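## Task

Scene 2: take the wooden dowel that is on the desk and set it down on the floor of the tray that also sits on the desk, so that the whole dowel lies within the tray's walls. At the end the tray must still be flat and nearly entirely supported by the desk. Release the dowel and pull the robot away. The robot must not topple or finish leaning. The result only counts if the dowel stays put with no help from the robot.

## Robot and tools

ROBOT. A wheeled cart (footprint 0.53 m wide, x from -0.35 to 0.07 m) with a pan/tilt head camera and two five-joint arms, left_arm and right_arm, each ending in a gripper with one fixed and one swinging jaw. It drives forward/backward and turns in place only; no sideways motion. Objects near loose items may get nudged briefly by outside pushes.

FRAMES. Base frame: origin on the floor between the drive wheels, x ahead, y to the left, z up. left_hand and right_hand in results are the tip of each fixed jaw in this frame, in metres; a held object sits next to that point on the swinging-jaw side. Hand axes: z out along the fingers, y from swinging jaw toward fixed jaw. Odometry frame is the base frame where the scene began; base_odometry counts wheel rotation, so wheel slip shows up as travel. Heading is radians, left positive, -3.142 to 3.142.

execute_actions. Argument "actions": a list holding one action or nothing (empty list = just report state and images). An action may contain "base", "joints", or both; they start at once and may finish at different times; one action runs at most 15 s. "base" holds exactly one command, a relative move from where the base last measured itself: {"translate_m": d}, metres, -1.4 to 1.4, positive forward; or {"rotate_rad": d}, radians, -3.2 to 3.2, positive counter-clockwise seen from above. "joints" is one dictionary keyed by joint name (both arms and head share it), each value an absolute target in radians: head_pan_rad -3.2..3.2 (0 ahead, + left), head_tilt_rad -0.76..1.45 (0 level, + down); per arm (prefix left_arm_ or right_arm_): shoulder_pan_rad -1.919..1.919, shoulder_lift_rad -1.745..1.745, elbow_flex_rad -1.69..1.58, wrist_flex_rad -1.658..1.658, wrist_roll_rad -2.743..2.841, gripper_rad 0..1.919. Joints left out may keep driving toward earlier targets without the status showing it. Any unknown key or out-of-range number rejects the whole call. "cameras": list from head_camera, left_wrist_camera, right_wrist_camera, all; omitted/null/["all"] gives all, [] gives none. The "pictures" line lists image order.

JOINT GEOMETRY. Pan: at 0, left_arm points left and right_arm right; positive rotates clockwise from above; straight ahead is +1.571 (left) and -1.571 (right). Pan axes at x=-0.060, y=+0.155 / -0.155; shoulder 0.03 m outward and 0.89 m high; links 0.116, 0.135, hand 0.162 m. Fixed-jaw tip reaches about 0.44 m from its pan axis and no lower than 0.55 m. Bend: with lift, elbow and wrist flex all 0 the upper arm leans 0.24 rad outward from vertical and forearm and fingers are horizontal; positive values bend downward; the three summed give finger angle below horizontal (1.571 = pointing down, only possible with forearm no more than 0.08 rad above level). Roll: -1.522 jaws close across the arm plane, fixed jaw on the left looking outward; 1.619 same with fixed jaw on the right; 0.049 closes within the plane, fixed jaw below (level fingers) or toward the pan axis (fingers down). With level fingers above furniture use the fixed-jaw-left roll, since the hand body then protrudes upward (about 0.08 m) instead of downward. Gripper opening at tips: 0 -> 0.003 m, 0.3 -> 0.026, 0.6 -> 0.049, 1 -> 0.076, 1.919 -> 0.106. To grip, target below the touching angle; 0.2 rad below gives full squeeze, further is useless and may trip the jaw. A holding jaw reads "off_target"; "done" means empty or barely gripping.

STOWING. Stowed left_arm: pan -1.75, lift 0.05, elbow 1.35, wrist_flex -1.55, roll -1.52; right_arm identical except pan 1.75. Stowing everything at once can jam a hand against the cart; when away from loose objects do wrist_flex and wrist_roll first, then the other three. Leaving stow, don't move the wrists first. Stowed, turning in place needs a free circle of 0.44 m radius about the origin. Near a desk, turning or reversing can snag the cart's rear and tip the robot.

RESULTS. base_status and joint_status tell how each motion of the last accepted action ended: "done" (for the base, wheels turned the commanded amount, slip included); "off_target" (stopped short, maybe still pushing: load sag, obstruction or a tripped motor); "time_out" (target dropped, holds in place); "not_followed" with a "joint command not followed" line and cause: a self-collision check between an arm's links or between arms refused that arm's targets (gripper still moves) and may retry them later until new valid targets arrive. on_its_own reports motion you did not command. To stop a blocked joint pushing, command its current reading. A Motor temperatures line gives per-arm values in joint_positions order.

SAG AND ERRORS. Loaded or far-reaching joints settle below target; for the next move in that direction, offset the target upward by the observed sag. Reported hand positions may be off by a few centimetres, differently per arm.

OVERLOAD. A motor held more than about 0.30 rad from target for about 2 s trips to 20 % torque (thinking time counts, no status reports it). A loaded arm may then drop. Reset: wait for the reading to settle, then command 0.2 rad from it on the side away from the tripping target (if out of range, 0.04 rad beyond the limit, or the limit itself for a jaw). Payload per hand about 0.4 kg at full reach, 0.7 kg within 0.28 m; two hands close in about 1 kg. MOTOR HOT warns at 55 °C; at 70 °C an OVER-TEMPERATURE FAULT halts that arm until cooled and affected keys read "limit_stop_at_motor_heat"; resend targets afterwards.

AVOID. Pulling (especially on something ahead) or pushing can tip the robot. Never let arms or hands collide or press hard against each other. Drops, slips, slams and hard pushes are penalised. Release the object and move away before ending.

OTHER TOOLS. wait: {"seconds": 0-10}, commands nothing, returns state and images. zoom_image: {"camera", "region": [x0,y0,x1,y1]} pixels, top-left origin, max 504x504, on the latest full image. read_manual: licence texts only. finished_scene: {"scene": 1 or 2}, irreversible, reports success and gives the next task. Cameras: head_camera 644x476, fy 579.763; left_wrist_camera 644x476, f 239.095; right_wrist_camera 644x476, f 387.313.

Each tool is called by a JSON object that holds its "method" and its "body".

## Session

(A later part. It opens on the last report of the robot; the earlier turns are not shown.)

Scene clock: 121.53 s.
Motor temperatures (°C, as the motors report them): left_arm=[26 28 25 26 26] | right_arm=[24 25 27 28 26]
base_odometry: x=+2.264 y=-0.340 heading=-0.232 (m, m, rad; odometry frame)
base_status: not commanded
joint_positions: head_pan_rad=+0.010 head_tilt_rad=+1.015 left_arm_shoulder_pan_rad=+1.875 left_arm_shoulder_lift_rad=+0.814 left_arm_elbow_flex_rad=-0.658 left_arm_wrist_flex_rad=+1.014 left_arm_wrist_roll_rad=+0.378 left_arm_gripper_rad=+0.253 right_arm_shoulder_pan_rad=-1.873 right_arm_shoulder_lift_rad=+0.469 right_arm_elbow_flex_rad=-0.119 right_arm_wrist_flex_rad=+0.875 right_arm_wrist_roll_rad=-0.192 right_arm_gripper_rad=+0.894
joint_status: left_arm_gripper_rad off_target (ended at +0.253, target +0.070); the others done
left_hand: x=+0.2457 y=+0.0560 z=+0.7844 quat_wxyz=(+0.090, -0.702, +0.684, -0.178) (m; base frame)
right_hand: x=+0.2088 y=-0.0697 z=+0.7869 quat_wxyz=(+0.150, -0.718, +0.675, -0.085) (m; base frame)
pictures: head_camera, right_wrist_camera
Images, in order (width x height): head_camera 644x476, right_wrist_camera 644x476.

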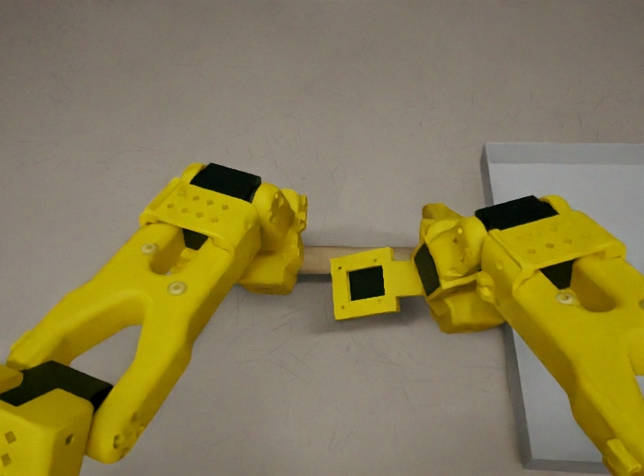

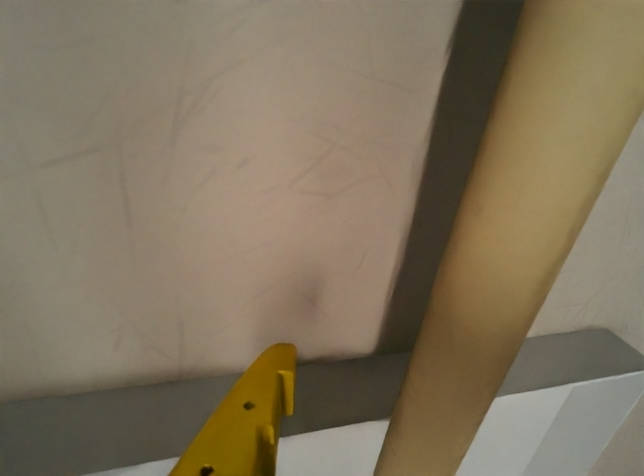

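{"method": "execute_actions", "body": {"actions": [{"joints":{"left_arm_gripper_rad":0.07,"right_arm_gripper_rad":0.05}}], "cameras": ["head_camera","right_wrist_camera"]}}

Scene clock: 124.87 s.
Motor temperatures (°C, as the motors report them): left_arm=[26 28 25 26 26] | right_arm=[24 25 27 28 26]
base_odometry: x=+2.264 y=-0.340 heading=-0.232 (m, m, rad; odometry frame)
base_status: not commanded
joint_positions: head_pan_rad=+0.010 head_tilt_rad=+1.015 left_arm_shoulder_pan_rad=+1.875 left_arm_shoulder_lift_rad=+0.814 left_arm_elbow_flex_rad=-0.658 left_arm_wrist_flex_rad=+1.014 left_arm_wrist_roll_rad=+0.378 left_arm_gripper_rad=+0.253 right_arm_shoulder_pan_rad=-1.873 right_arm_shoulder_lift_rad=+0.469 right_arm_elbow_flex_rad=-0.119 right_arm_wrist_flex_rad=+0.873 right_arm_wrist_roll_rad=-0.192 right_arm_gripper_rad=+0.057
joint_status: left_arm_gripper_rad off_target (ended at +0.253, target +0.070); the others done
left_hand: x=+0.2457 y=+0.0560 z=+0.7844 quat_wxyz=(+0.090, -0.702, +0.684, -0.178) (m; base frame)
right_hand: x=+0.2091 y=-0.0696 z=+0.7870 quat_wxyz=(+0.151, -0.718, +0.675, -0.085) (m; base frame)
pictures: head_camera, right_wrist_camera
Images, in order (width x height): head_camera 644x476, right_wrist_camera 644x476.

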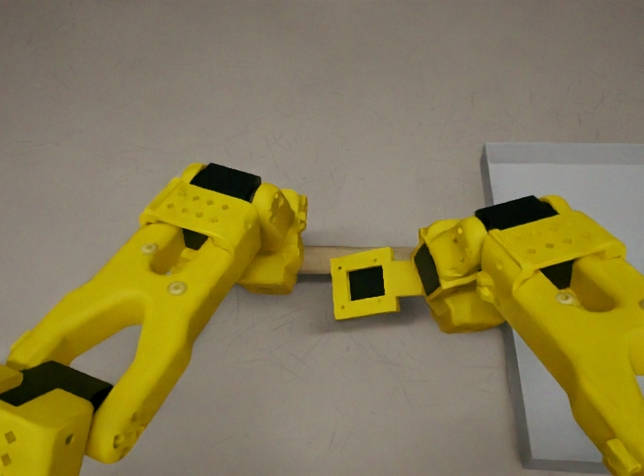

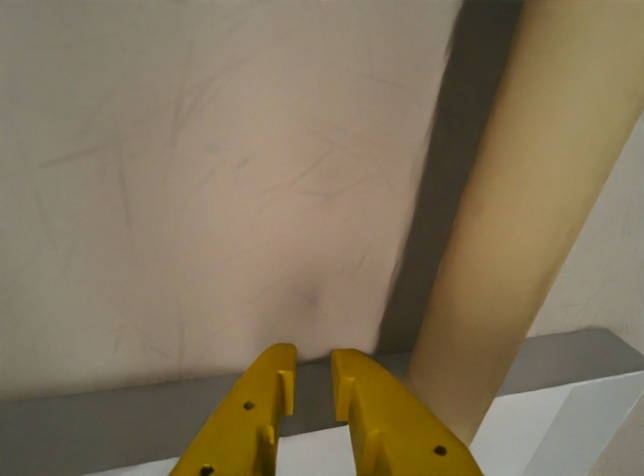

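{"method": "execute_actions", "body": {"actions": [{"joints":{"left_arm_gripper_rad":0.07,"right_arm_gripper_rad":1.0,"right_arm_shoulder_lift_rad":0.66,"right_arm_elbow_flex_rad":-0.62,"right_arm_wrist_flex_rad":1.12}}], "cameras": ["right_wrist_camera"]}}

Scene clock: 129.13 s.
Motor temperatures (°C, as the motors report them): left_arm=[26 28 25 26 26] | right_arm=[24 25 27 28 26]
base_odometry: x=+2.264 y=-0.340 heading=-0.232 (m, m, rad; odometry frame)
base_status: not commanded
joint_positions: head_pan_rad=+0.010 head_tilt_rad=+1.015 left_arm_shoulder_pan_rad=+1.843 left_arm_shoulder_lift_rad=+0.751 left_arm_elbow_flex_rad=-0.710 left_arm_wrist_flex_rad=+0.980 left_arm_wrist_roll_rad=+0.378 left_arm_gripper_rad=+0.254 right_arm_shoulder_pan_rad=-1.879 right_arm_shoulder_lift_rad=+0.736 right_arm_elbow_flex_rad=-0.507 right_arm_wrist_flex_rad=+1.135 right_arm_wrist_roll_rad=-0.193 right_arm_gripper_rad=+0.973
joint_status: left_arm_gripper_rad off_target (ended at +0.254, target +0.070); right_arm_elbow_flex_rad off_target (ended at -0.507, target -0.620); the others done
left_hand: x=+0.2670 y=+0.0608 z=+0.8161 quat_wxyz=(+0.126, -0.700, +0.661, -0.240) (m; base frame)
right_hand: x=+0.2109 y=-0.0672 z=+0.7745 quat_wxyz=(+0.090, -0.726, +0.680, -0.050) (m; base frame)
pictures: right_wrist_camera
Images, in order (width x height): right_wrist_camera 644x476.

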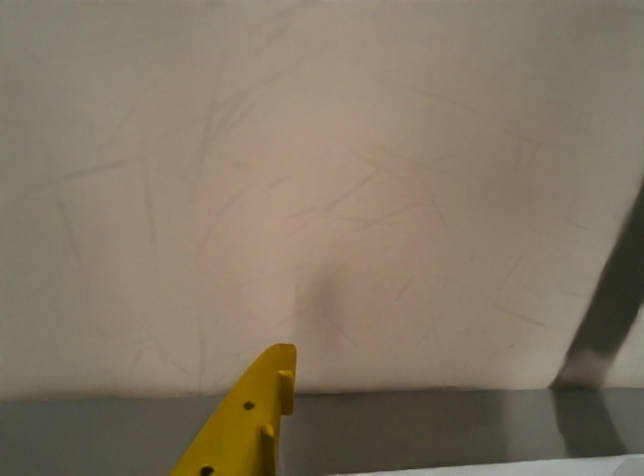

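{"method": "execute_actions", "body": {"actions": [], "cameras": ["head_camera"]}}

Scene clock: 130.60 s.
Motor temperatures (°C, as the motors report them): left_arm=[26 28 25 26 26] | right_arm=[24 25 27 28 26]
base_odometry: x=+2.264 y=-0.340 heading=-0.232 (m, m, rad; odometry frame)
base_status: not commanded
joint_positions: head_pan_rad=+0.010 head_tilt_rad=+1.015 left_arm_shoulder_pan_rad=+1.843 left_arm_shoulder_lift_rad=+0.751 left_arm_elbow_flex_rad=-0.710 left_arm_wrist_flex_rad=+0.980 left_arm_wrist_roll_rad=+0.378 left_arm_gripper_rad=+0.254 right_arm_shoulder_pan_rad=-1.879 right_arm_shoulder_lift_rad=+0.736 right_arm_elbow_flex_rad=-0.507 right_arm_wrist_flex_rad=+1.135 right_arm_wrist_roll_rad=-0.193 right_arm_gripper_rad=+0.973
joint_status: left_arm_gripper_rad off_target (ended at +0.254, target +0.070); right_arm_elbow_flex_rad off_target (ended at -0.507, target -0.620); the others done
left_hand: x=+0.2670 y=+0.0608 z=+0.8161 quat_wxyz=(+0.126, -0.700, +0.661, -0.240) (m; base frame)
right_hand: x=+0.2109 y=-0.0672 z=+0.7745 quat_wxyz=(+0.090, -0.726, +0.680, -0.050) (m; base frame)
pictures: head_camera
Images, in order (width x height): head_camera 644x476.

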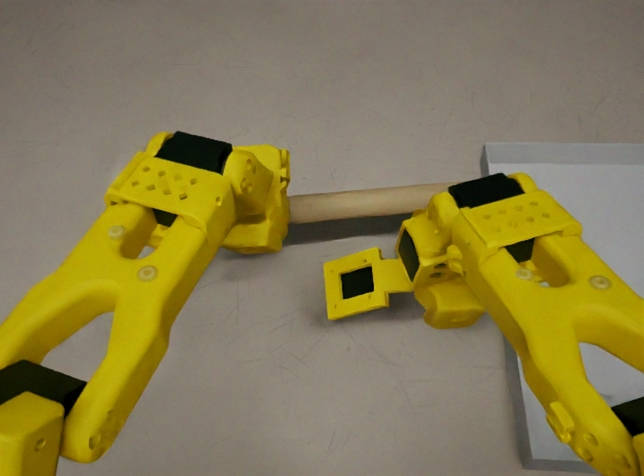

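{"method": "execute_actions", "body": {"actions": [{"joints":{"left_arm_gripper_rad":0.07,"right_arm_gripper_rad":0.05,"right_arm_shoulder_lift_rad":0.74,"right_arm_elbow_flex_rad":-0.5,"right_arm_wrist_flex_rad":1.13}}], "cameras": ["head_camera","right_wrist_camera"]}}

Scene clock: 133.77 s.
Motor temperatures (°C, as the motors report them): left_arm=[26 28 25 26 26] | right_arm=[24 25 27 28 26]
base_odometry: x=+2.264 y=-0.340 heading=-0.232 (m, m, rad; odometry frame)
base_status: not commanded
joint_positions: head_pan_rad=+0.010 head_tilt_rad=+1.015 left_arm_shoulder_pan_rad=+1.873 left_arm_shoulder_lift_rad=+0.780 left_arm_elbow_flex_rad=-0.692 left_arm_wrist_flex_rad=+0.997 left_arm_wrist_roll_rad=+0.378 left_arm_gripper_rad=+0.253 right_arm_shoulder_pan_rad=-1.879 right_arm_shoulder_lift_rad=+0.763 right_arm_elbow_flex_rad=-0.498 right_arm_wrist_flex_rad=+1.140 right_arm_wrist_roll_rad=-0.193 right_arm_gripper_rad=+0.058
joint_status: left_arm_gripper_rad off_target (ended at +0.253, target +0.070); the others done
left_hand: x=+0.2567 y=+0.0531 z=+0.8021 quat_wxyz=(+0.109, -0.696, +0.677, -0.214) (m; base frame)
right_hand: x=+0.2053 y=-0.0690 z=+0.7661 quat_wxyz=(+0.072, -0.728, +0.681, -0.040) (m; base frame)
pictures: head_camera, right_wrist_camera
Images, in order (width x height): head_camera 644x476, right_wrist_camera 644x476.

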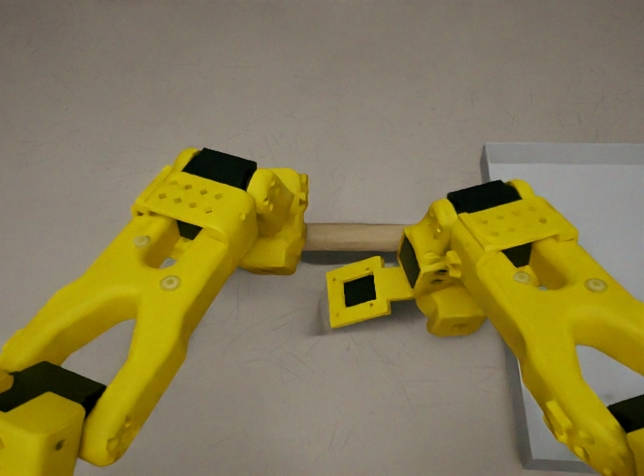

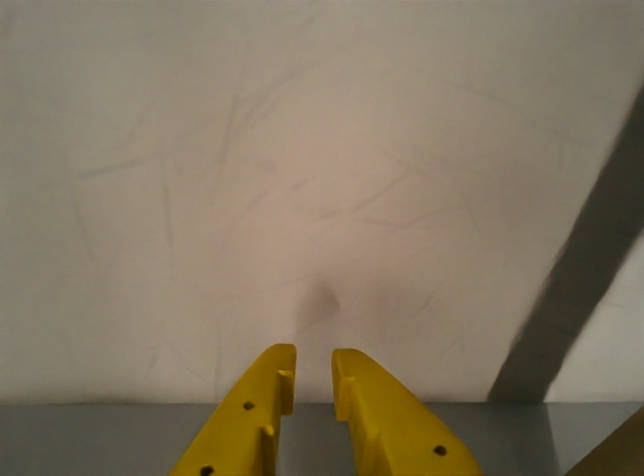

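{"method": "execute_actions", "body": {"actions": [{"joints":{"left_arm_gripper_rad":0.07,"right_arm_gripper_rad":1.3,"right_arm_shoulder_lift_rad":0.45,"right_arm_elbow_flex_rad":-0.5,"right_arm_wrist_flex_rad":1.0}}], "cameras": ["head_camera","right_wrist_camera"]}}

Scene clock: 138.70 s.
Motor temperatures (°C, as the motors report them): left_arm=[26 28 25 26 26] | right_arm=[24 25 27 28 26]
base_odometry: x=+2.264 y=-0.340 heading=-0.232 (m, m, rad; odometry frame)
base_status: not commanded
joint_positions: head_pan_rad=+0.010 head_tilt_rad=+1.015 left_arm_shoulder_pan_rad=+1.873 left_arm_shoulder_lift_rad=+0.780 left_arm_elbow_flex_rad=-0.692 left_arm_wrist_flex_rad=+0.997 left_arm_wrist_roll_rad=+0.378 left_arm_gripper_rad=+0.253 right_arm_shoulder_pan_rad=-1.879 right_arm_shoulder_lift_rad=+0.507 right_arm_elbow_flex_rad=-0.498 right_arm_wrist_flex_rad=+1.014 right_arm_wrist_roll_rad=-0.193 right_arm_gripper_rad=+1.292
joint_status: left_arm_gripper_rad off_target (ended at +0.253, target +0.070); the others done
left_hand: x=+0.2567 y=+0.0531 z=+0.8021 quat_wxyz=(+0.109, -0.696, +0.677, -0.214) (m; base frame)
right_hand: x=+0.2459 y=-0.0561 z=+0.8417 quat_wxyz=(+0.236, -0.703, +0.658, -0.132) (m; base frame)
pictures: head_camera, right_wrist_camera
Images, in order (width x height): head_camera 644x476, right_wrist_camera 644x476.

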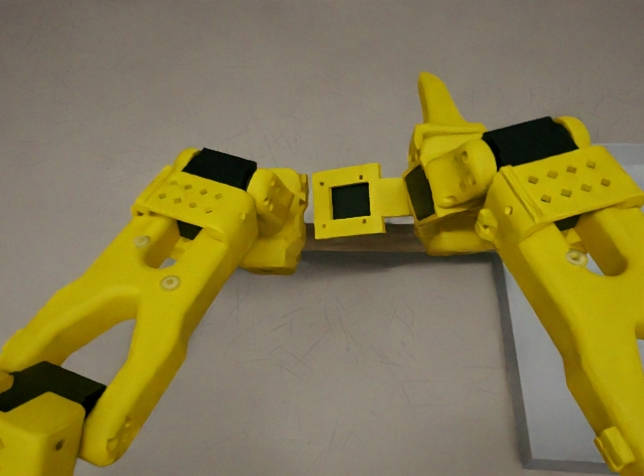

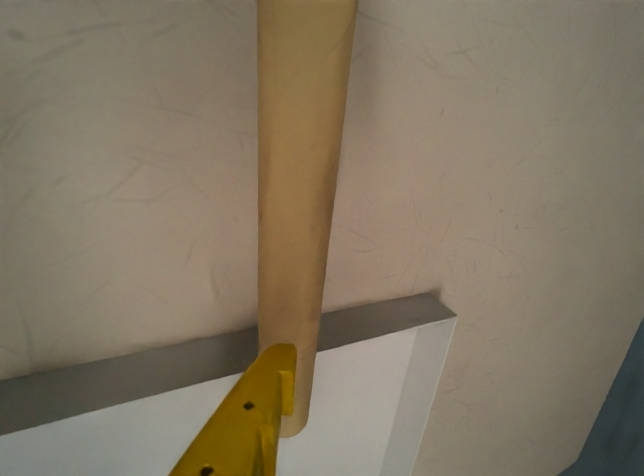

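{"method": "execute_actions", "body": {"actions": [{"joints":{"left_arm_gripper_rad":0.07,"right_arm_shoulder_lift_rad":0.69,"right_arm_elbow_flex_rad":-0.31,"right_arm_wrist_flex_rad":0.78}}], "cameras": ["head_camera","right_wrist_camera"]}}

Scene clock: 146.17 s.
Motor temperatures (°C, as the motors report them): left_arm=[26 28 25 26 26] | right_arm=[24 25 27 28 26]
base_odometry: x=+2.264 y=-0.340 heading=-0.232 (m, m, rad; odometry frame)
base_status: not commanded
joint_positions: head_pan_rad=+0.010 head_tilt_rad=+1.015 left_arm_shoulder_pan_rad=+1.873 left_arm_shoulder_lift_rad=+0.780 left_arm_elbow_flex_rad=-0.692 left_arm_wrist_flex_rad=+0.997 left_arm_wrist_roll_rad=+0.378 left_arm_gripper_rad=+0.253 right_arm_shoulder_pan_rad=-1.879 right_arm_shoulder_lift_rad=+0.711 right_arm_elbow_flex_rad=-0.308 right_arm_wrist_flex_rad=+0.795 right_arm_wrist_roll_rad=-0.193 right_arm_gripper_rad=+1.294
joint_status: left_arm_gripper_rad off_target (ended at +0.253, target +0.070); the others done
left_hand: x=+0.2567 y=+0.0531 z=+0.8021 quat_wxyz=(+0.109, -0.696, +0.677, -0.214) (m; base frame)
right_hand: x=+0.2278 y=-0.0618 z=+0.7606 quat_wxyz=(+0.162, -0.717, +0.671, -0.091) (m; base frame)
pictures: head_camera, right_wrist_camera
Images, in order (width x height): head_camera 644x476, right_wrist_camera 644x476.

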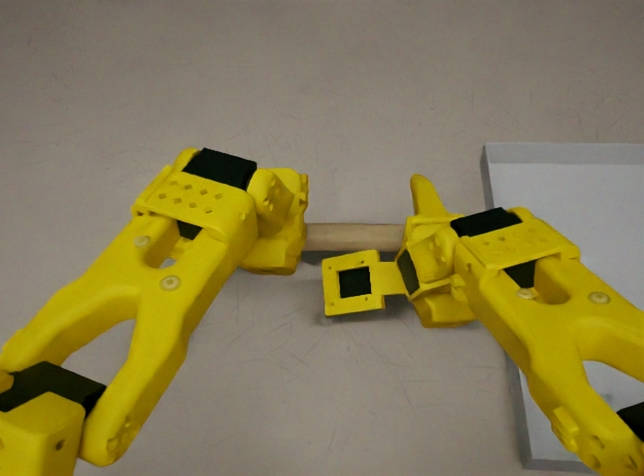

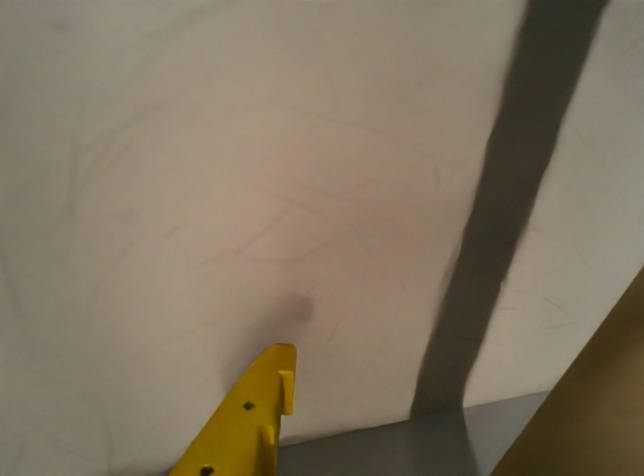

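{"method": "execute_actions", "body": {"actions": [{"joints":{"left_arm_gripper_rad":0.07,"right_arm_gripper_rad":0.05}}], "cameras": ["head_camera","right_wrist_camera"]}}

Scene clock: 148.90 s.
Motor temperatures (°C, as the motors report them): left_arm=[26 28 25 26 26] | right_arm=[24 25 27 28 26]
base_odometry: x=+2.264 y=-0.340 heading=-0.232 (m, m, rad; odometry frame)
base_status: not commanded
joint_positions: head_pan_rad=+0.010 head_tilt_rad=+1.015 left_arm_shoulder_pan_rad=+1.890 left_arm_shoulder_lift_rad=+0.810 left_arm_elbow_flex_rad=-0.654 left_arm_wrist_flex_rad=+1.020 left_arm_wrist_roll_rad=+0.368 left_arm_gripper_rad=+0.252 right_arm_shoulder_pan_rad=-1.868 right_arm_shoulder_lift_rad=+0.702 right_arm_elbow_flex_rad=-0.314 right_arm_wrist_flex_rad=+0.775 right_arm_wrist_roll_rad=-0.198 right_arm_gripper_rad=+0.258
joint_status: left_arm_gripper_rad off_target (ended at +0.252, target +0.070); right_arm_gripper_rad off_target (ended at +0.258, target +0.050)
left_hand: x=+0.2431 y=+0.0518 z=+0.7845 quat_wxyz=(+0.088, -0.693, +0.693, -0.175) (m; base frame)
right_hand: x=+0.2340 y=-0.0633 z=+0.7653 quat_wxyz=(+0.176, -0.710, +0.675, -0.100) (m; base frame)
pictures: head_camera, right_wrist_camera
Images, in order (width x height): head_camera 644x476, right_wrist_camera 644x476.

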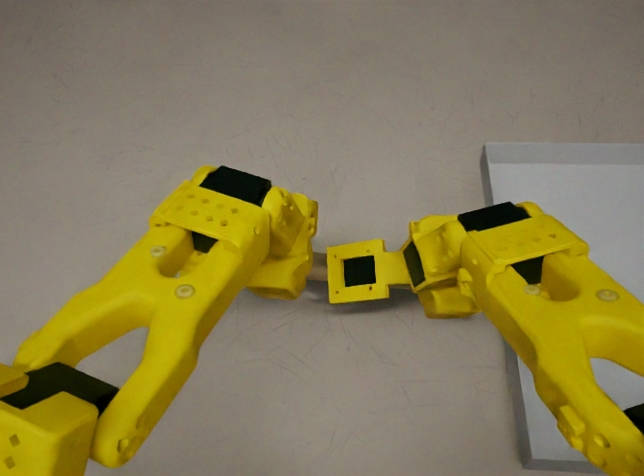

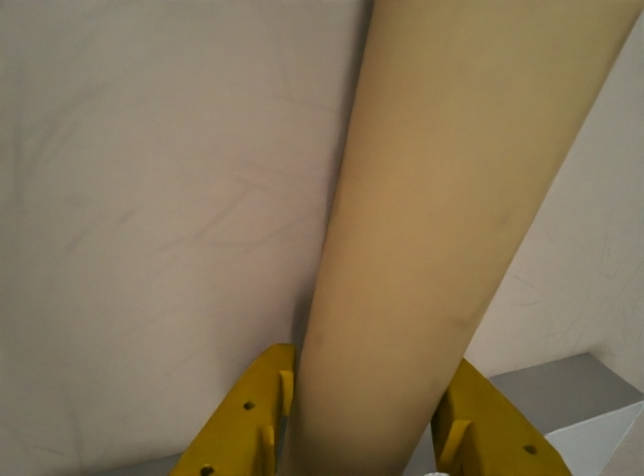

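Right has it. Release left and retract it.

{"method": "execute_actions", "body": {"actions": [{"joints":{"left_arm_gripper_rad":1.0,"right_arm_gripper_rad":0.07}}], "cameras": []}}

{"method": "execute_actions", "body": {"actions": [{"joints":{"left_arm_shoulder_pan_rad":1.2,"left_arm_shoulder_lift_rad":0.3,"left_arm_elbow_flex_rad":-0.2,"left_arm_wrist_flex_rad":1.2,"right_arm_gripper_rad":0.07,"head_pan_rad":-0.3}}], "cameras": ["head_camera"]}}

Scene clock: 153.00 s.
Motor temperatures (°C, as the motors report them): left_arm=[26 28 25 26 26] | right_arm=[24 25 27 28 26]
base_odometry: x=+2.264 y=-0.340 heading=-0.232 (m, m, rad; odometry frame)
base_status: not commanded
joint_positions: head_pan_rad=+0.010 head_tilt_rad=+1.015 left_arm_shoulder_pan_rad=+1.890 left_arm_shoulder_lift_rad=+0.810 left_arm_elbow_flex_rad=-0.654 left_arm_wrist_flex_rad=+1.020 left_arm_wrist_roll_rad=+0.368 left_arm_gripper_rad=+0.986 right_arm_shoulder_pan_rad=-1.868 right_arm_shoulder_lift_rad=+0.702 right_arm_elbow_flex_rad=-0.314 right_arm_wrist_flex_rad=+0.775 right_arm_wrist_roll_rad=-0.199 right_arm_gripper_rad=+0.258
joint_status: right_arm_gripper_rad off_target (ended at +0.258, target +0.070); the others done
left_hand: x=+0.2431 y=+0.0518 z=+0.7845 quat_wxyz=(+0.088, -0.693, +0.693, -0.175) (m; base frame)
right_hand: x=+0.2340 y=-0.0633 z=+0.7653 quat_wxyz=(+0.177, -0.709, +0.675, -0.099) (m; base frame)
pictures: none
No camera images: the call's "cameras" was empty. Leave "cameras" out to get every camera's image.

Scene clock: 154.23 s.
Motor temperatures (°C, as the motors report them): left_arm=[26 28 25 26 26] | right_arm=[24 25 27 28 26]
base_odometry: x=+2.264 y=-0.340 heading=-0.232 (m, m, rad; odometry frame)
base_status: not commanded
joint_positions: head_pan_rad=-0.290 head_tilt_rad=+1.015 left_arm_shoulder_pan_rad=+1.207 left_arm_shoulder_lift_rad=+0.346 left_arm_elbow_flex_rad=-0.198 left_arm_wrist_flex_rad=+1.194 left_arm_wrist_roll_rad=+0.368 left_arm_gripper_rad=+0.987 right_arm_shoulder_pan_rad=-1.871 right_arm_shoulder_lift_rad=+0.711 right_arm_elbow_flex_rad=-0.309 right_arm_wrist_flex_rad=+0.775 right_arm_wrist_roll_rad=-0.199 right_arm_gripper_rad=+0.255
joint_status: right_arm_gripper_rad off_target (ended at +0.255, target +0.070); the others done
left_hand: x=+0.1825 y=+0.2441 z=+0.8176 quat_wxyz=(+0.083, -0.897, +0.427, -0.079) (m; base frame)
right_hand: x=+0.2317 y=-0.0630 z=+0.7619 quat_wxyz=(+0.171, -0.711, +0.675, -0.096) (m; base frame)
pictures: head_camera
Images, in order (width x height): head_camera 644x476.

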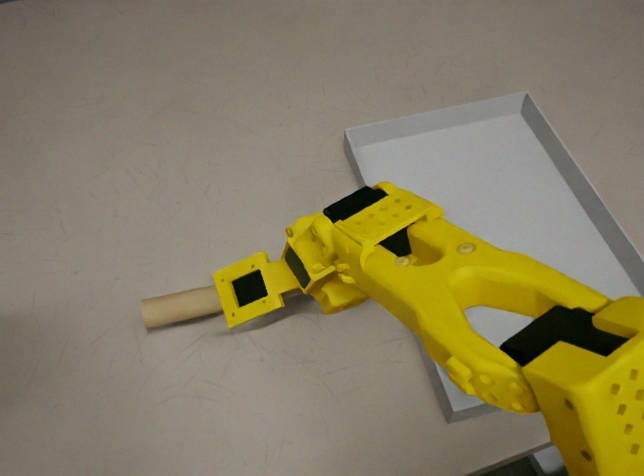

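{"method": "execute_actions", "body": {"actions": [{"joints":{"right_arm_shoulder_pan_rad":-1.22,"right_arm_shoulder_lift_rad":0.10,"right_arm_elbow_flex_rad":0.15,"right_arm_wrist_flex_rad":1.22,"right_arm_wrist_roll_rad":-1.15,"right_arm_gripper_rad":0.07,"head_pan_rad":-0.5,"head_tilt_rad":1.15}}], "cameras": ["head_camera"]}}

Scene clock: 164.53 s.
Motor temperatures (°C, as the motors report them): left_arm=[26 28 25 26 26] | right_arm=[24 25 27 28 26]
base_odometry: x=+2.264 y=-0.340 heading=-0.232 (m, m, rad; odometry frame)
base_status: not commanded
joint_positions: head_pan_rad=-0.490 head_tilt_rad=+1.145 left_arm_shoulder_pan_rad=+1.207 left_arm_shoulder_lift_rad=+0.346 left_arm_elbow_flex_rad=-0.198 left_arm_wrist_flex_rad=+1.194 left_arm_wrist_roll_rad=+0.368 left_arm_gripper_rad=+0.987 right_arm_shoulder_pan_rad=-1.227 right_arm_shoulder_lift_rad=+0.150 right_arm_elbow_flex_rad=+0.152 right_arm_wrist_flex_rad=+1.211 right_arm_wrist_roll_rad=-1.141 right_arm_gripper_rad=+0.252
joint_status: right_arm_gripper_rad off_target (ended at +0.252, target +0.070); the others done
left_hand: x=+0.1825 y=+0.2441 z=+0.8176 quat_wxyz=(+0.083, -0.897, +0.427, -0.079) (m; base frame)
right_hand: x=+0.1414 y=-0.2196 z=+0.8056 quat_wxyz=(+0.027, -0.019, +0.999, -0.010) (m; base frame)
pictures: head_camera
Images, in order (width x height): head_camera 644x476.

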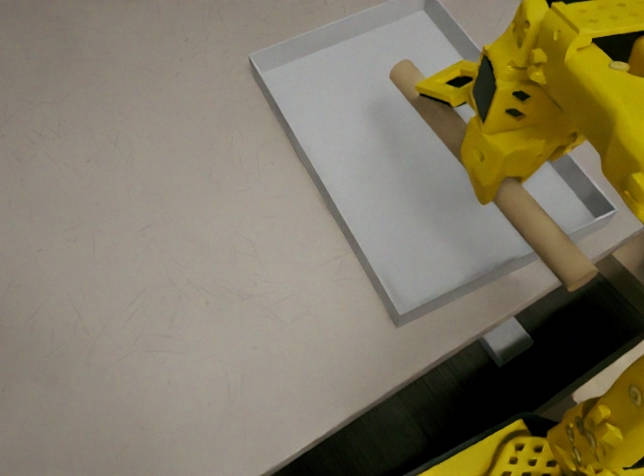

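{"method": "execute_actions", "body": {"actions": [{"joints":{"right_arm_shoulder_pan_rad":-1.30,"right_arm_shoulder_lift_rad":0.66,"right_arm_elbow_flex_rad":-0.72,"right_arm_wrist_flex_rad":1.52,"right_arm_wrist_roll_rad":-1.22,"right_arm_gripper_rad":0.07}}], "cameras": ["head_camera"]}}

Scene clock: 171.23 s.
Motor temperatures (°C, as the motors report them): left_arm=[26 28 25 26 26] | right_arm=[24 25 27 28 26]
base_odometry: x=+2.264 y=-0.340 heading=-0.232 (m, m, rad; odometry frame)
base_status: not commanded
joint_positions: head_pan_rad=-0.490 head_tilt_rad=+1.145 left_arm_shoulder_pan_rad=+1.207 left_arm_shoulder_lift_rad=+0.346 left_arm_elbow_flex_rad=-0.198 left_arm_wrist_flex_rad=+1.194 left_arm_wrist_roll_rad=+0.368 left_arm_gripper_rad=+0.987 right_arm_shoulder_pan_rad=-1.293 right_arm_shoulder_lift_rad=+0.686 right_arm_elbow_flex_rad=-0.679 right_arm_wrist_flex_rad=+1.510 right_arm_wrist_roll_rad=-1.212 right_arm_gripper_rad=+0.252
joint_status: right_arm_gripper_rad off_target (ended at +0.252, target +0.070); the others done
left_hand: x=+0.1825 y=+0.2441 z=+0.8176 quat_wxyz=(+0.083, -0.897, +0.427, -0.079) (m; base frame)
right_hand: x=+0.1962 y=-0.2205 z=+0.8071 quat_wxyz=(+0.026, -0.016, +1.000, -0.008) (m; base frame)
pictures: head_camera
Images, in order (width x height): head_camera 644x476.

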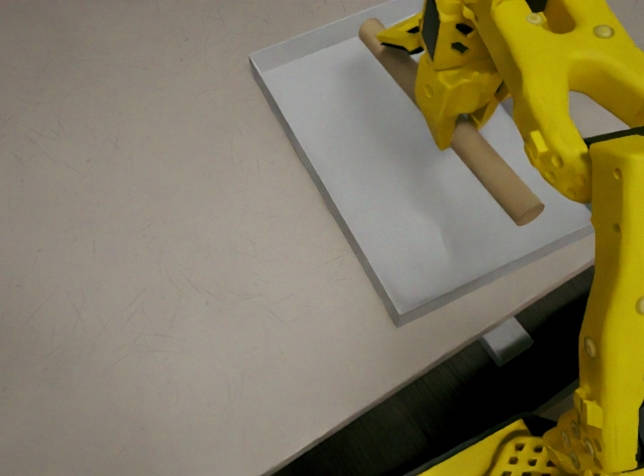

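{"method": "execute_actions", "body": {"actions": [{"joints":{"right_arm_shoulder_lift_rad":0.62,"right_arm_elbow_flex_rad":-0.25,"right_arm_wrist_flex_rad":1.1,"right_arm_gripper_rad":0.07}}], "cameras": ["head_camera"]}}

Scene clock: 176.07 s.
Motor temperatures (°C, as the motors report them): left_arm=[26 28 25 26 26] | right_arm=[24 25 27 28 26]
base_odometry: x=+2.264 y=-0.340 heading=-0.232 (m, m, rad; odometry frame)
base_status: not commanded
joint_positions: head_pan_rad=-0.490 head_tilt_rad=+1.145 left_arm_shoulder_pan_rad=+1.207 left_arm_shoulder_lift_rad=+0.346 left_arm_elbow_flex_rad=-0.198 left_arm_wrist_flex_rad=+1.194 left_arm_wrist_roll_rad=+0.368 left_arm_gripper_rad=+0.987 right_arm_shoulder_pan_rad=-1.293 right_arm_shoulder_lift_rad=+0.680 right_arm_elbow_flex_rad=-0.248 right_arm_wrist_flex_rad=+1.114 right_arm_wrist_roll_rad=-1.212 right_arm_gripper_rad=+0.252
joint_status: right_arm_gripper_rad off_target (ended at +0.252, target +0.070); the others done
left_hand: x=+0.1825 y=+0.2441 z=+0.8176 quat_wxyz=(+0.083, -0.897, +0.427, -0.079) (m; base frame)
right_hand: x=+0.1814 y=-0.2163 z=+0.7516 quat_wxyz=(+0.012, -0.016, +1.000, -0.004) (m; base frame)
pictures: head_camera
Images, in order (width x height): head_camera 644x476.

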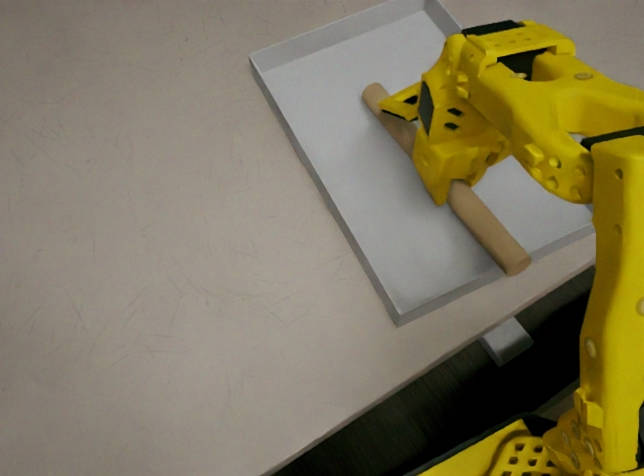

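{"method": "execute_actions", "body": {"actions": [], "cameras": ["head_camera"]}}

Scene clock: 183.33 s.
Motor temperatures (°C, as the motors report them): left_arm=[26 29 25 26 26] | right_arm=[24 25 27 28 26]
base_odometry: x=+2.264 y=-0.340 heading=-0.232 (m, m, rad; odometry frame)
base_status: not commanded
joint_positions: head_pan_rad=-0.490 head_tilt_rad=+1.145 left_arm_shoulder_pan_rad=+1.207 left_arm_shoulder_lift_rad=+0.346 left_arm_elbow_flex_rad=-0.198 left_arm_wrist_flex_rad=+1.194 left_arm_wrist_roll_rad=+0.368 left_arm_gripper_rad=+0.987 right_arm_shoulder_pan_rad=-1.293 right_arm_shoulder_lift_rad=+0.680 right_arm_elbow_flex_rad=-0.248 right_arm_wrist_flex_rad=+1.114 right_arm_wrist_roll_rad=-1.212 right_arm_gripper_rad=+0.252
joint_status: right_arm_gripper_rad off_target (ended at +0.252, target +0.070); the others done
left_hand: x=+0.1825 y=+0.2441 z=+0.8176 quat_wxyz=(+0.083, -0.897, +0.427, -0.079) (m; base frame)
right_hand: x=+0.1814 y=-0.2163 z=+0.7516 quat_wxyz=(+0.012, -0.016, +1.000, -0.004) (m; base frame)
pictures: head_camera
Images, in order (width x height): head_camera 644x476.

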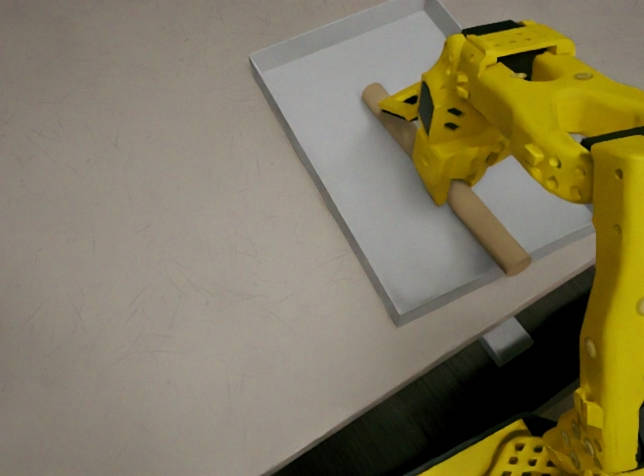

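{"method": "execute_actions", "body": {"actions": [{"joints":{"right_arm_shoulder_lift_rad":0.74,"right_arm_elbow_flex_rad":-0.42,"right_arm_wrist_flex_rad":1.17,"right_arm_gripper_rad":0.07}}], "cameras": ["head_camera"]}}

Scene clock: 187.17 s.
Motor temperatures (°C, as the motors report them): left_arm=[26 29 25 26 26] | right_arm=[24 25 27 28 26]
base_odometry: x=+2.264 y=-0.340 heading=-0.232 (m, m, rad; odometry frame)
base_status: not commanded
joint_positions: head_pan_rad=-0.490 head_tilt_rad=+1.145 left_arm_shoulder_pan_rad=+1.207 left_arm_shoulder_lift_rad=+0.346 left_arm_elbow_flex_rad=-0.198 left_arm_wrist_flex_rad=+1.194 left_arm_wrist_roll_rad=+0.368 left_arm_gripper_rad=+0.987 right_arm_shoulder_pan_rad=-1.293 right_arm_shoulder_lift_rad=+0.763 right_arm_elbow_flex_rad=-0.383 right_arm_wrist_flex_rad=+1.162 right_arm_wrist_roll_rad=-1.212 right_arm_gripper_rad=+0.252
joint_status: right_arm_gripper_rad off_target (ended at +0.252, target +0.070); the others done
left_hand: x=+0.1825 y=+0.2441 z=+0.8176 quat_wxyz=(+0.083, -0.897, +0.427, -0.079) (m; base frame)
right_hand: x=+0.1898 y=-0.2187 z=+0.7502 quat_wxyz=(+0.014, -0.016, +1.000, -0.004) (m; base frame)
pictures: head_camera
Images, in order (width x height): head_camera 644x476.

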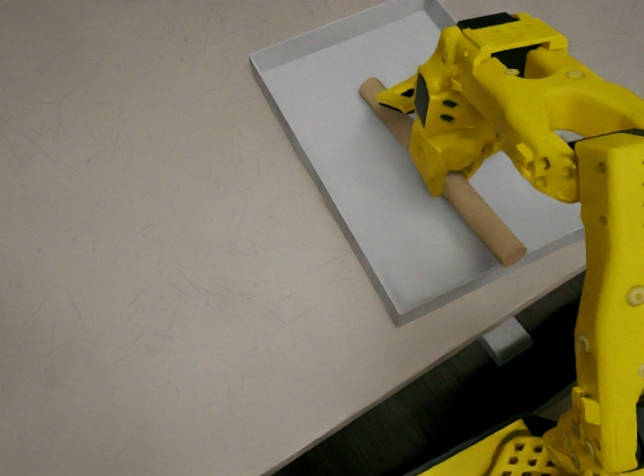

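{"method": "execute_actions", "body": {"actions": [{"joints":{"right_arm_shoulder_lift_rad":0.79,"right_arm_elbow_flex_rad":-0.71,"right_arm_wrist_flex_rad":1.18,"right_arm_gripper_rad":0.07}}], "cameras": ["head_camera"]}}

Scene clock: 191.90 s.
Motor temperatures (°C, as the motors report them): left_arm=[26 29 25 26 26] | right_arm=[24 25 27 28 26]
base_odometry: x=+2.264 y=-0.340 heading=-0.232 (m, m, rad; odometry frame)
base_status: not commanded
joint_positions: head_pan_rad=-0.490 head_tilt_rad=+1.145 left_arm_shoulder_pan_rad=+1.207 left_arm_shoulder_lift_rad=+0.346 left_arm_elbow_flex_rad=-0.198 left_arm_wrist_flex_rad=+1.194 left_arm_wrist_roll_rad=+0.368 left_arm_gripper_rad=+0.987 right_arm_shoulder_pan_rad=-1.293 right_arm_shoulder_lift_rad=+0.820 right_arm_elbow_flex_rad=-0.667 right_arm_wrist_flex_rad=+1.172 right_arm_wrist_roll_rad=-1.212 right_arm_gripper_rad=+0.252
joint_status: right_arm_gripper_rad off_target (ended at +0.252, target +0.070); the others done
left_hand: x=+0.1825 y=+0.2441 z=+0.8176 quat_wxyz=(+0.083, -0.897, +0.427, -0.079) (m; base frame)
right_hand: x=+0.2328 y=-0.2309 z=+0.7786 quat_wxyz=(+0.117, -0.016, +0.992, -0.035) (m; base frame)
pictures: head_camera
Images, in order (width x height): head_camera 644x476.

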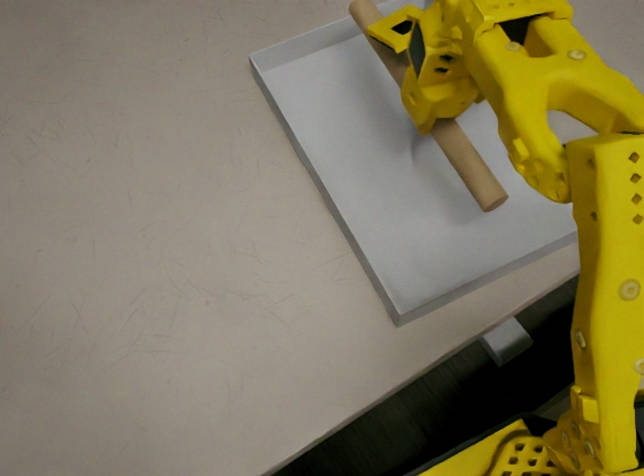

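{"method": "execute_actions", "body": {"actions": [{"joints":{"right_arm_shoulder_lift_rad":0.86,"right_arm_elbow_flex_rad":-0.71,"right_arm_wrist_flex_rad":1.2,"right_arm_gripper_rad":0.07}}], "cameras": ["head_camera"]}}

Scene clock: 194.87 s.
Motor temperatures (°C, as the motors report them): left_arm=[26 29 25 26 26] | right_arm=[24 25 27 28 26]
base_odometry: x=+2.264 y=-0.340 heading=-0.232 (m, m, rad; odometry frame)
base_status: not commanded
joint_positions: head_pan_rad=-0.490 head_tilt_rad=+1.145 left_arm_shoulder_pan_rad=+1.207 left_arm_shoulder_lift_rad=+0.346 left_arm_elbow_flex_rad=-0.198 left_arm_wrist_flex_rad=+1.194 left_arm_wrist_roll_rad=+0.368 left_arm_gripper_rad=+0.987 right_arm_shoulder_pan_rad=-1.293 right_arm_shoulder_lift_rad=+0.890 right_arm_elbow_flex_rad=-0.670 right_arm_wrist_flex_rad=+1.191 right_arm_wrist_roll_rad=-1.212 right_arm_gripper_rad=+0.252
joint_status: right_arm_gripper_rad off_target (ended at +0.252, target +0.070); the others done
left_hand: x=+0.1825 y=+0.2441 z=+0.8176 quat_wxyz=(+0.083, -0.897, +0.427, -0.079) (m; base frame)
right_hand: x=+0.2220 y=-0.2279 z=+0.7597 quat_wxyz=(+0.076, -0.016, +0.997, -0.023) (m; base frame)
pictures: head_camera
Images, in order (width x height): head_camera 644x476.

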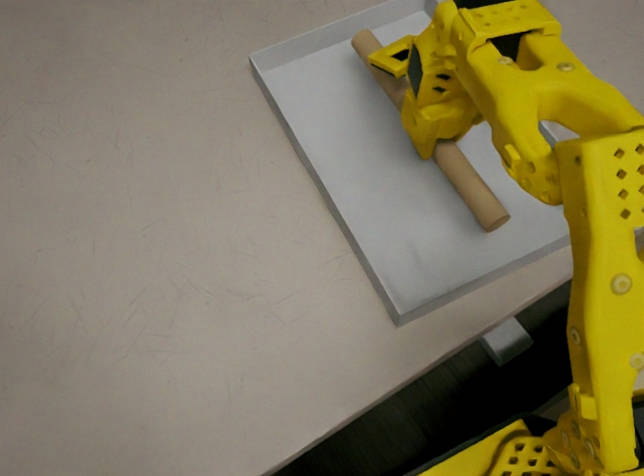

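Both ends now inside. Release.

{"method": "execute_actions", "body": {"actions": [{"joints":{"right_arm_gripper_rad":1.0}}], "cameras": []}}

{"method": "execute_actions", "body": {"actions": [{"joints":{"right_arm_shoulder_lift_rad":0.3,"right_arm_elbow_flex_rad":-0.4,"right_arm_wrist_flex_rad":1.3}}], "cameras": ["head_camera"]}}

Scene clock: 197.60 s.
Motor temperatures (°C, as the motors report them): left_arm=[26 29 25 26 26] | right_arm=[24 25 27 28 26]
base_odometry: x=+2.264 y=-0.340 heading=-0.232 (m, m, rad; odometry frame)
base_status: not commanded
joint_positions: head_pan_rad=-0.490 head_tilt_rad=+1.145 left_arm_shoulder_pan_rad=+1.207 left_arm_shoulder_lift_rad=+0.346 left_arm_elbow_flex_rad=-0.198 left_arm_wrist_flex_rad=+1.194 left_arm_wrist_roll_rad=+0.368 left_arm_gripper_rad=+0.987 right_arm_shoulder_pan_rad=-1.293 right_arm_shoulder_lift_rad=+0.890 right_arm_elbow_flex_rad=-0.675 right_arm_wrist_flex_rad=+1.191 right_arm_wrist_roll_rad=-1.212 right_arm_gripper_rad=+0.992
joint_status: all done
left_hand: x=+0.1825 y=+0.2441 z=+0.8176 quat_wxyz=(+0.083, -0.897, +0.427, -0.079) (m; base frame)
right_hand: x=+0.2228 y=-0.2281 z=+0.7604 quat_wxyz=(+0.078, -0.016, +0.997, -0.024) (m; base frame)
pictures: none
No camera images: the call's "cameras" was empty. Leave "cameras" out to get every camera's image.

Scene clock: 198.73 s.
Motor temperatures (°C, as the motors report them): left_arm=[26 29 25 26 26] | right_arm=[24 25 27 28 26]
base_odometry: x=+2.264 y=-0.340 heading=-0.232 (m, m, rad; odometry frame)
base_status: not commanded
joint_positions: head_pan_rad=-0.490 head_tilt_rad=+1.145 left_arm_shoulder_pan_rad=+1.207 left_arm_shoulder_lift_rad=+0.346 left_arm_elbow_flex_rad=-0.198 left_arm_wrist_flex_rad=+1.194 left_arm_wrist_roll_rad=+0.368 left_arm_gripper_rad=+0.987 right_arm_shoulder_pan_rad=-1.293 right_arm_shoulder_lift_rad=+0.351 right_arm_elbow_flex_rad=-0.400 right_arm_wrist_flex_rad=+1.292 right_arm_wrist_roll_rad=-1.212 right_arm_gripper_rad=+0.994
joint_status: all done
left_hand: x=+0.1825 y=+0.2441 z=+0.8176 quat_wxyz=(+0.083, -0.897, +0.427, -0.079) (m; base frame)
right_hand: x=+0.2104 y=-0.2245 z=+0.8492 quat_wxyz=(+0.156, -0.016, +0.986, -0.047) (m; base frame)
pictures: head_camera
Images, in order (width x height): head_camera 644x476.

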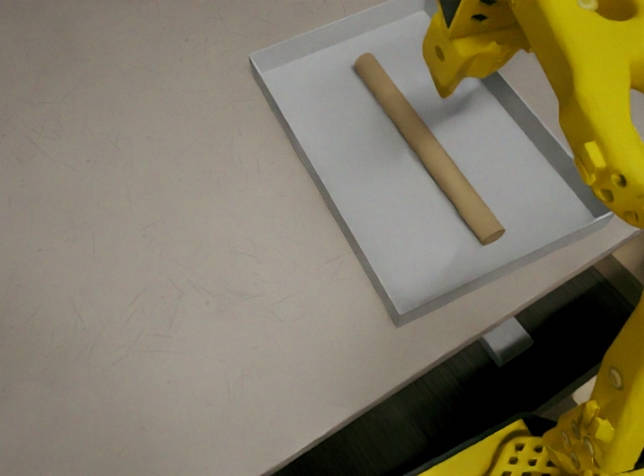

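The dowel lies fully inside the tray and the hand is clear.

{"method": "finished_scene", "body": {"scene": 2}}

The scene is finished: the task was done.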